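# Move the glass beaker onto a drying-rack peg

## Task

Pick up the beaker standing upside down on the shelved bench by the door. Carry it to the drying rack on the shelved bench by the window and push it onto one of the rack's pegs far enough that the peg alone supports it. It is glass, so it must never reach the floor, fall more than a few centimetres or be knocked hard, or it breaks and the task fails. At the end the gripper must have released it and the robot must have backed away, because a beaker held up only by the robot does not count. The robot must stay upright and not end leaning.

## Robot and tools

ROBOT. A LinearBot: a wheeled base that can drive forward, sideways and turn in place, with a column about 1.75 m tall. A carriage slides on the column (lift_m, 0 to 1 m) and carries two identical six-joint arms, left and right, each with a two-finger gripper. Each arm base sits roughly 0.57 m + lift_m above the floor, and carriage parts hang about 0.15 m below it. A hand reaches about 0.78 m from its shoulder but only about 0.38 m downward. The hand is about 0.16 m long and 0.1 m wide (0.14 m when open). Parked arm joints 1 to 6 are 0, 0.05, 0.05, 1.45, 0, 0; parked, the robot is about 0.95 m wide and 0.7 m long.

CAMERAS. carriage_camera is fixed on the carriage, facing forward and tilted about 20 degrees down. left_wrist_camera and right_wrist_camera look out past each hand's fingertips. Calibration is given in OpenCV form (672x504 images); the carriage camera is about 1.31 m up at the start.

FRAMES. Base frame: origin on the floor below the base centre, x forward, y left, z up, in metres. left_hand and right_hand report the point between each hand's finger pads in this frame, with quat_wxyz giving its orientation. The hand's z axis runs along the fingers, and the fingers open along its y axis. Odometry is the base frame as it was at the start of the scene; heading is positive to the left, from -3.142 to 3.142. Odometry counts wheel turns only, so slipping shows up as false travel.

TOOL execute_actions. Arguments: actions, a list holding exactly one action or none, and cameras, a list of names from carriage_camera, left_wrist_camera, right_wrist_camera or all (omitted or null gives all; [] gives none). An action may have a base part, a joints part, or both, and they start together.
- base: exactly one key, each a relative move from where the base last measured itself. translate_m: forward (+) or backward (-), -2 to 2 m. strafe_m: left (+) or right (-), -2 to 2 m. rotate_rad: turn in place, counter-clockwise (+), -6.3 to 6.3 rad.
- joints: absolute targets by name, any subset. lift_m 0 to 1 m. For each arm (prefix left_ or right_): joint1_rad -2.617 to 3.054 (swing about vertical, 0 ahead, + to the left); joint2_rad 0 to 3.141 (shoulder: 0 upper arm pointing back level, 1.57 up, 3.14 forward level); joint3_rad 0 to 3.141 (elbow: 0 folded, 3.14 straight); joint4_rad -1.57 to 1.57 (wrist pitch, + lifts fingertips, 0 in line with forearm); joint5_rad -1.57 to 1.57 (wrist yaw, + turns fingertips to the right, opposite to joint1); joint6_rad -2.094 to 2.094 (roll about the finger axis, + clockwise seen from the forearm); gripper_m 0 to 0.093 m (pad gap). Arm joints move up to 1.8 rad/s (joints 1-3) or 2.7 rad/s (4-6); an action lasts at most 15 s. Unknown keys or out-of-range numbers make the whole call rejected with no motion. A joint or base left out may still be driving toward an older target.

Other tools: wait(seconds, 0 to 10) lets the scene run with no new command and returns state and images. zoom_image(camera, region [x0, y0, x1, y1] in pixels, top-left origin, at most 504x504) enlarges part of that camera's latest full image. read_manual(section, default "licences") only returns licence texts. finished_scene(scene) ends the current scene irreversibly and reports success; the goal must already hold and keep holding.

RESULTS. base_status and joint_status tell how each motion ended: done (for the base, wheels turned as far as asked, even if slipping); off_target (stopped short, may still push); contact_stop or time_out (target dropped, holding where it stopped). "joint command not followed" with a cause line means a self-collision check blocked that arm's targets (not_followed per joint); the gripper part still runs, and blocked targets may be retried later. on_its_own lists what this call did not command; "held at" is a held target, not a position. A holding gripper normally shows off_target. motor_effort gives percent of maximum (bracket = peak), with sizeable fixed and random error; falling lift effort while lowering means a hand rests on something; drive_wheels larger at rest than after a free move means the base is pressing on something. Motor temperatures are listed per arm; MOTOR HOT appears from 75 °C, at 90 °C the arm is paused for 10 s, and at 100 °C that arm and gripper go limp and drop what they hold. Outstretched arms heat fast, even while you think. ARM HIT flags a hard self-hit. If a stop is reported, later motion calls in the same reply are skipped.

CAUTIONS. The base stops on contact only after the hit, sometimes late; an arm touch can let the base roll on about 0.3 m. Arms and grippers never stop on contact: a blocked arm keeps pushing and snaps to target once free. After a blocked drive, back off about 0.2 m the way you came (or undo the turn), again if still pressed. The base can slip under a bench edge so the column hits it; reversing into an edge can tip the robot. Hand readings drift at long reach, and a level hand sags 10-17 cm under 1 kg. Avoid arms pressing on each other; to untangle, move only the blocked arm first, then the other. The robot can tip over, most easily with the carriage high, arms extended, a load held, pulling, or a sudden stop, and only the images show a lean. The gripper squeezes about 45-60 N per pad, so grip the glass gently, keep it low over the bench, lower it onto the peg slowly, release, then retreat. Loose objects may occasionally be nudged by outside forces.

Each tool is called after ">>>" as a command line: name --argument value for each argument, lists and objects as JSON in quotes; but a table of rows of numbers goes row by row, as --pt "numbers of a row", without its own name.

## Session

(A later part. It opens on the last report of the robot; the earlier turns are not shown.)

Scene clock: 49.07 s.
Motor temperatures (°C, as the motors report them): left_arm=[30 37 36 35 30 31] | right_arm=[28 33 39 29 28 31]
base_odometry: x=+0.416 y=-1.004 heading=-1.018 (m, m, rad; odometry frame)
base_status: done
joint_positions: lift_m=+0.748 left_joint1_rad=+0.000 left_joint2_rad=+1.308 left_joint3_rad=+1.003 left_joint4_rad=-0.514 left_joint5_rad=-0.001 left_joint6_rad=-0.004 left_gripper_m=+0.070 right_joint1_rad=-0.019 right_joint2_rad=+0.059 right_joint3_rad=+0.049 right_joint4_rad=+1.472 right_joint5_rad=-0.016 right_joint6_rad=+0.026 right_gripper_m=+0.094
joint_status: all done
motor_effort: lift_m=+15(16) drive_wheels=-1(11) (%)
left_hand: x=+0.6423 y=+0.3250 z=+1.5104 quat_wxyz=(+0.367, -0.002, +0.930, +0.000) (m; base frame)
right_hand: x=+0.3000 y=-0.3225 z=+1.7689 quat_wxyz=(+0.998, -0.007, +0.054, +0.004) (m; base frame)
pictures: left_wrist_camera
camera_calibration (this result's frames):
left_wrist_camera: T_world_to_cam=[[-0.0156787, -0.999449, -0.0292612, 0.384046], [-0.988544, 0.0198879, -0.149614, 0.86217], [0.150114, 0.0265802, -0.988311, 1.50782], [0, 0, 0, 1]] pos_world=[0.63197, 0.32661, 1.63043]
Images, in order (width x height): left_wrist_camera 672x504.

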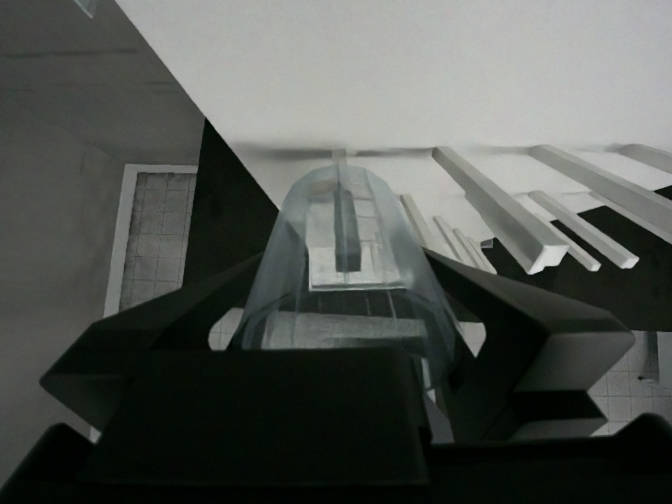

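>>> execute_actions --actions '[{"base":{"translate_m":0.006},"joints":{"lift_m":0.732}}]' --cameras '["left_wrist_camera"]'

>>> execute_actions --actions '[{"joints":{"left_gripper_m":0.09}}]' --cameras '["left_wrist_camera"]'

>>> execute_actions --actions '[{"base":{"translate_m":-0.3},"joints":{"lift_m":0.765}}]' --cameras '["carriage_camera","left_wrist_camera"]'

Scene clock: 51.60 s.
Motor temperatures (°C, as the motors report them): left_arm=[30 37 36 36 30 31] | right_arm=[28 33 39 29 28 31]
base_odometry: x=+0.419 y=-1.010 heading=-1.018 (m, m, rad; odometry frame)
base_status: done
joint_positions: lift_m=+0.732 left_joint1_rad=+0.000 left_joint2_rad=+1.308 left_joint3_rad=+1.003 left_joint4_rad=-0.512 left_joint5_rad=-0.001 left_joint6_rad=-0.004 left_gripper_m=+0.070 right_joint1_rad=-0.019 right_joint2_rad=+0.059 right_joint3_rad=+0.049 right_joint4_rad=+1.471 right_joint5_rad=-0.016 right_joint6_rad=+0.026 right_gripper_m=+0.094
joint_status: all done
motor_effort: lift_m=+16(15) drive_wheels=+3(6) (%)
left_hand: x=+0.6428 y=+0.3250 z=+1.4947 quat_wxyz=(+0.368, -0.002, +0.930, +0.000) (m; base frame)
right_hand: x=+0.3003 y=-0.3225 z=+1.7529 quat_wxyz=(+0.998, -0.007, +0.055, +0.004) (m; base frame)
pictures: left_wrist_camera
camera_calibration (this result's frames):
left_wrist_camera: T_world_to_cam=[[-0.0156117, -0.999449, -0.0292976, 0.383607], [-0.988199, 0.019888, -0.151876, 0.863397], [0.152375, 0.0265808, -0.987965, 1.49034], [0, 0, 0, 1]] pos_world=[0.632106, 0.32661, 1.61477]
Images, in order (width x height): left_wrist_camera 672x504.

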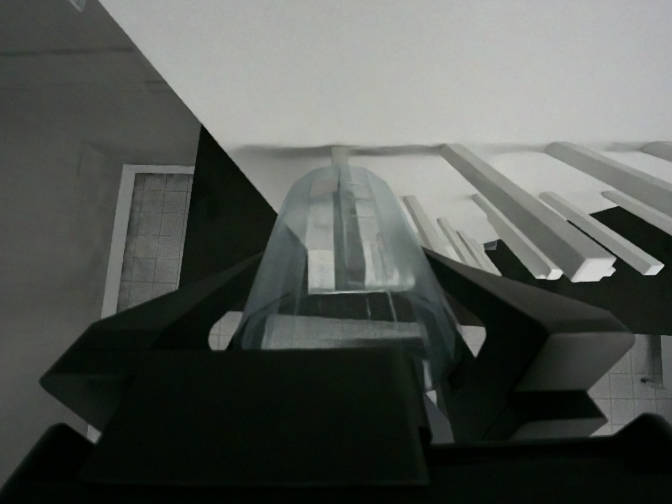

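Scene clock: 52.13 s.
Motor temperatures (°C, as the motors report them): left_arm=[30 37 36 36 30 31] | right_arm=[28 33 39 29 28 31]
base_odometry: x=+0.419 y=-1.010 heading=-1.018 (m, m, rad; odometry frame)
base_status: not commanded
joint_positions: lift_m=+0.732 left_joint1_rad=+0.000 left_joint2_rad=+1.308 left_joint3_rad=+1.003 left_joint4_rad=-0.510 left_joint5_rad=-0.001 left_joint6_rad=-0.004 left_gripper_m=+0.090 right_joint1_rad=-0.019 right_joint2_rad=+0.059 right_joint3_rad=+0.049 right_joint4_rad=+1.471 right_joint5_rad=-0.016 right_joint6_rad=+0.026 right_gripper_m=+0.094
joint_status: all done
motor_effort: lift_m=+15(14) drive_wheels=+3(3) (%)
left_hand: x=+0.6430 y=+0.3250 z=+1.4950 quat_wxyz=(+0.369, -0.002, +0.930, +0.000) (m; base frame)
right_hand: x=+0.3003 y=-0.3225 z=+1.7529 quat_wxyz=(+0.998, -0.007, +0.055, +0.004) (m; base frame)
pictures: left_wrist_camera
camera_calibration (this result's frames):
left_wrist_camera: T_world_to_cam=[[-0.0155669, -0.999449, -0.0293218, 0.383626], [-0.987967, 0.0198881, -0.153384, 0.86581], [0.153883, 0.0265813, -0.987732, 1.48924], [0, 0, 0, 1]] pos_world=[0.632196, 0.32661, 1.61501]
Images, in order (width x height): left_wrist_camera 672x504.

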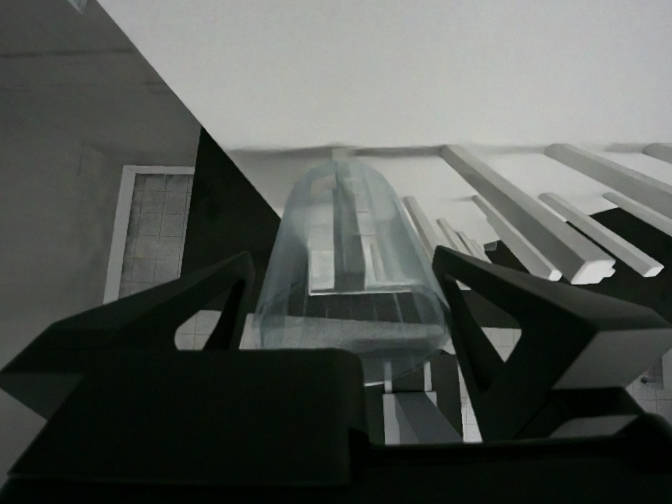

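Scene clock: 54.60 s.
Motor temperatures (°C, as the motors report them): left_arm=[30 37 36 36 30 31] | right_arm=[28 33 39 29 28 31]
base_odometry: x=+0.261 y=-0.754 heading=-1.018 (m, m, rad; odometry frame)
base_status: done
joint_positions: lift_m=+0.765 left_joint1_rad=+0.000 left_joint2_rad=+1.305 left_joint3_rad=+1.003 left_joint4_rad=-0.497 left_joint5_rad=-0.001 left_joint6_rad=-0.004 left_gripper_m=+0.090 right_joint1_rad=-0.019 right_joint2_rad=+0.059 right_joint3_rad=+0.049 right_joint4_rad=+1.472 right_joint5_rad=-0.016 right_joint6_rad=+0.026 right_gripper_m=+0.094
joint_status: all done
motor_effort: lift_m=+19(24) drive_wheels=+0(14) (%)
left_hand: x=+0.6451 y=+0.3250 z=+1.5308 quat_wxyz=(+0.376, -0.002, +0.926, +0.000) (m; base frame)
right_hand: x=+0.3001 y=-0.3225 z=+1.7853 quat_wxyz=(+0.998, -0.007, +0.055, +0.004) (m; base frame)
pictures: carriage_camera, left_wrist_camera
camera_calibration (this result's frames):
carriage_camera: T_world_to_cam=[[0.036553, -0.998902, -0.0292862, 0.0422769], [-0.3372, 0.0152585, -0.941309, 1.73299], [0.940723, 0.044283, -0.336272, 0.42871], [0, 0, 0, 1]] pos_world=[0.179523, -0.00319698, 1.77669]
left_wrist_camera: T_world_to_cam=[[-0.0150838, -0.999449, -0.0295776, 0.38479], [-0.985318, 0.0198888, -0.169569, 0.896443], [0.170063, 0.0265856, -0.985074, 1.50981], [0, 0, 0, 1]] pos_world=[0.632322, 0.32661, 1.65066]
Images, in order (width x height): carriage_camera 672x504, left_wrist_camera 672x504.

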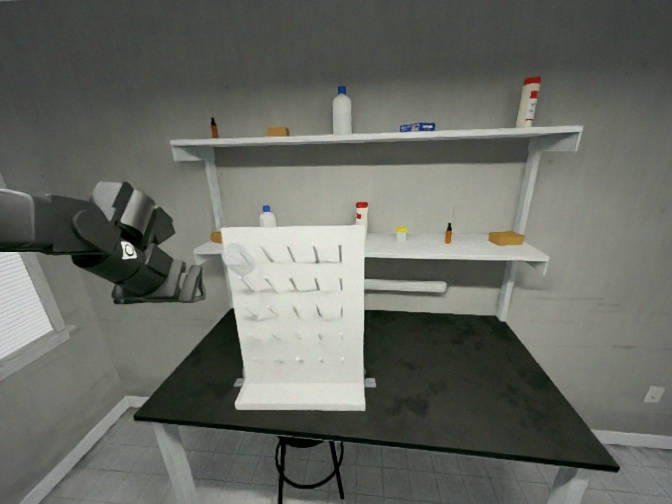

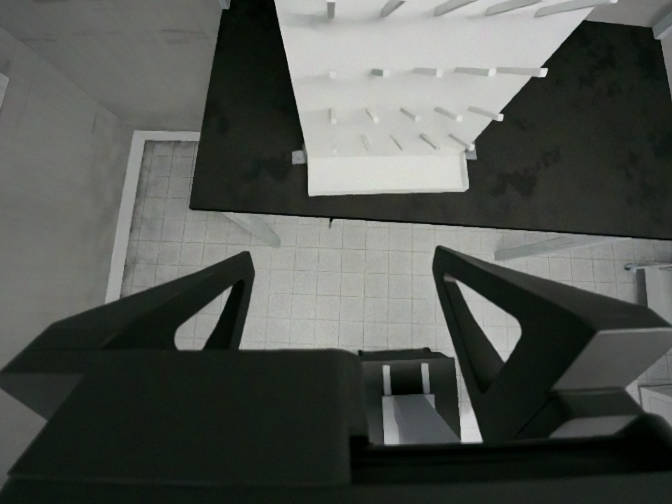

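>>> finished_scene --scene 2

The scene is finished: the task was done.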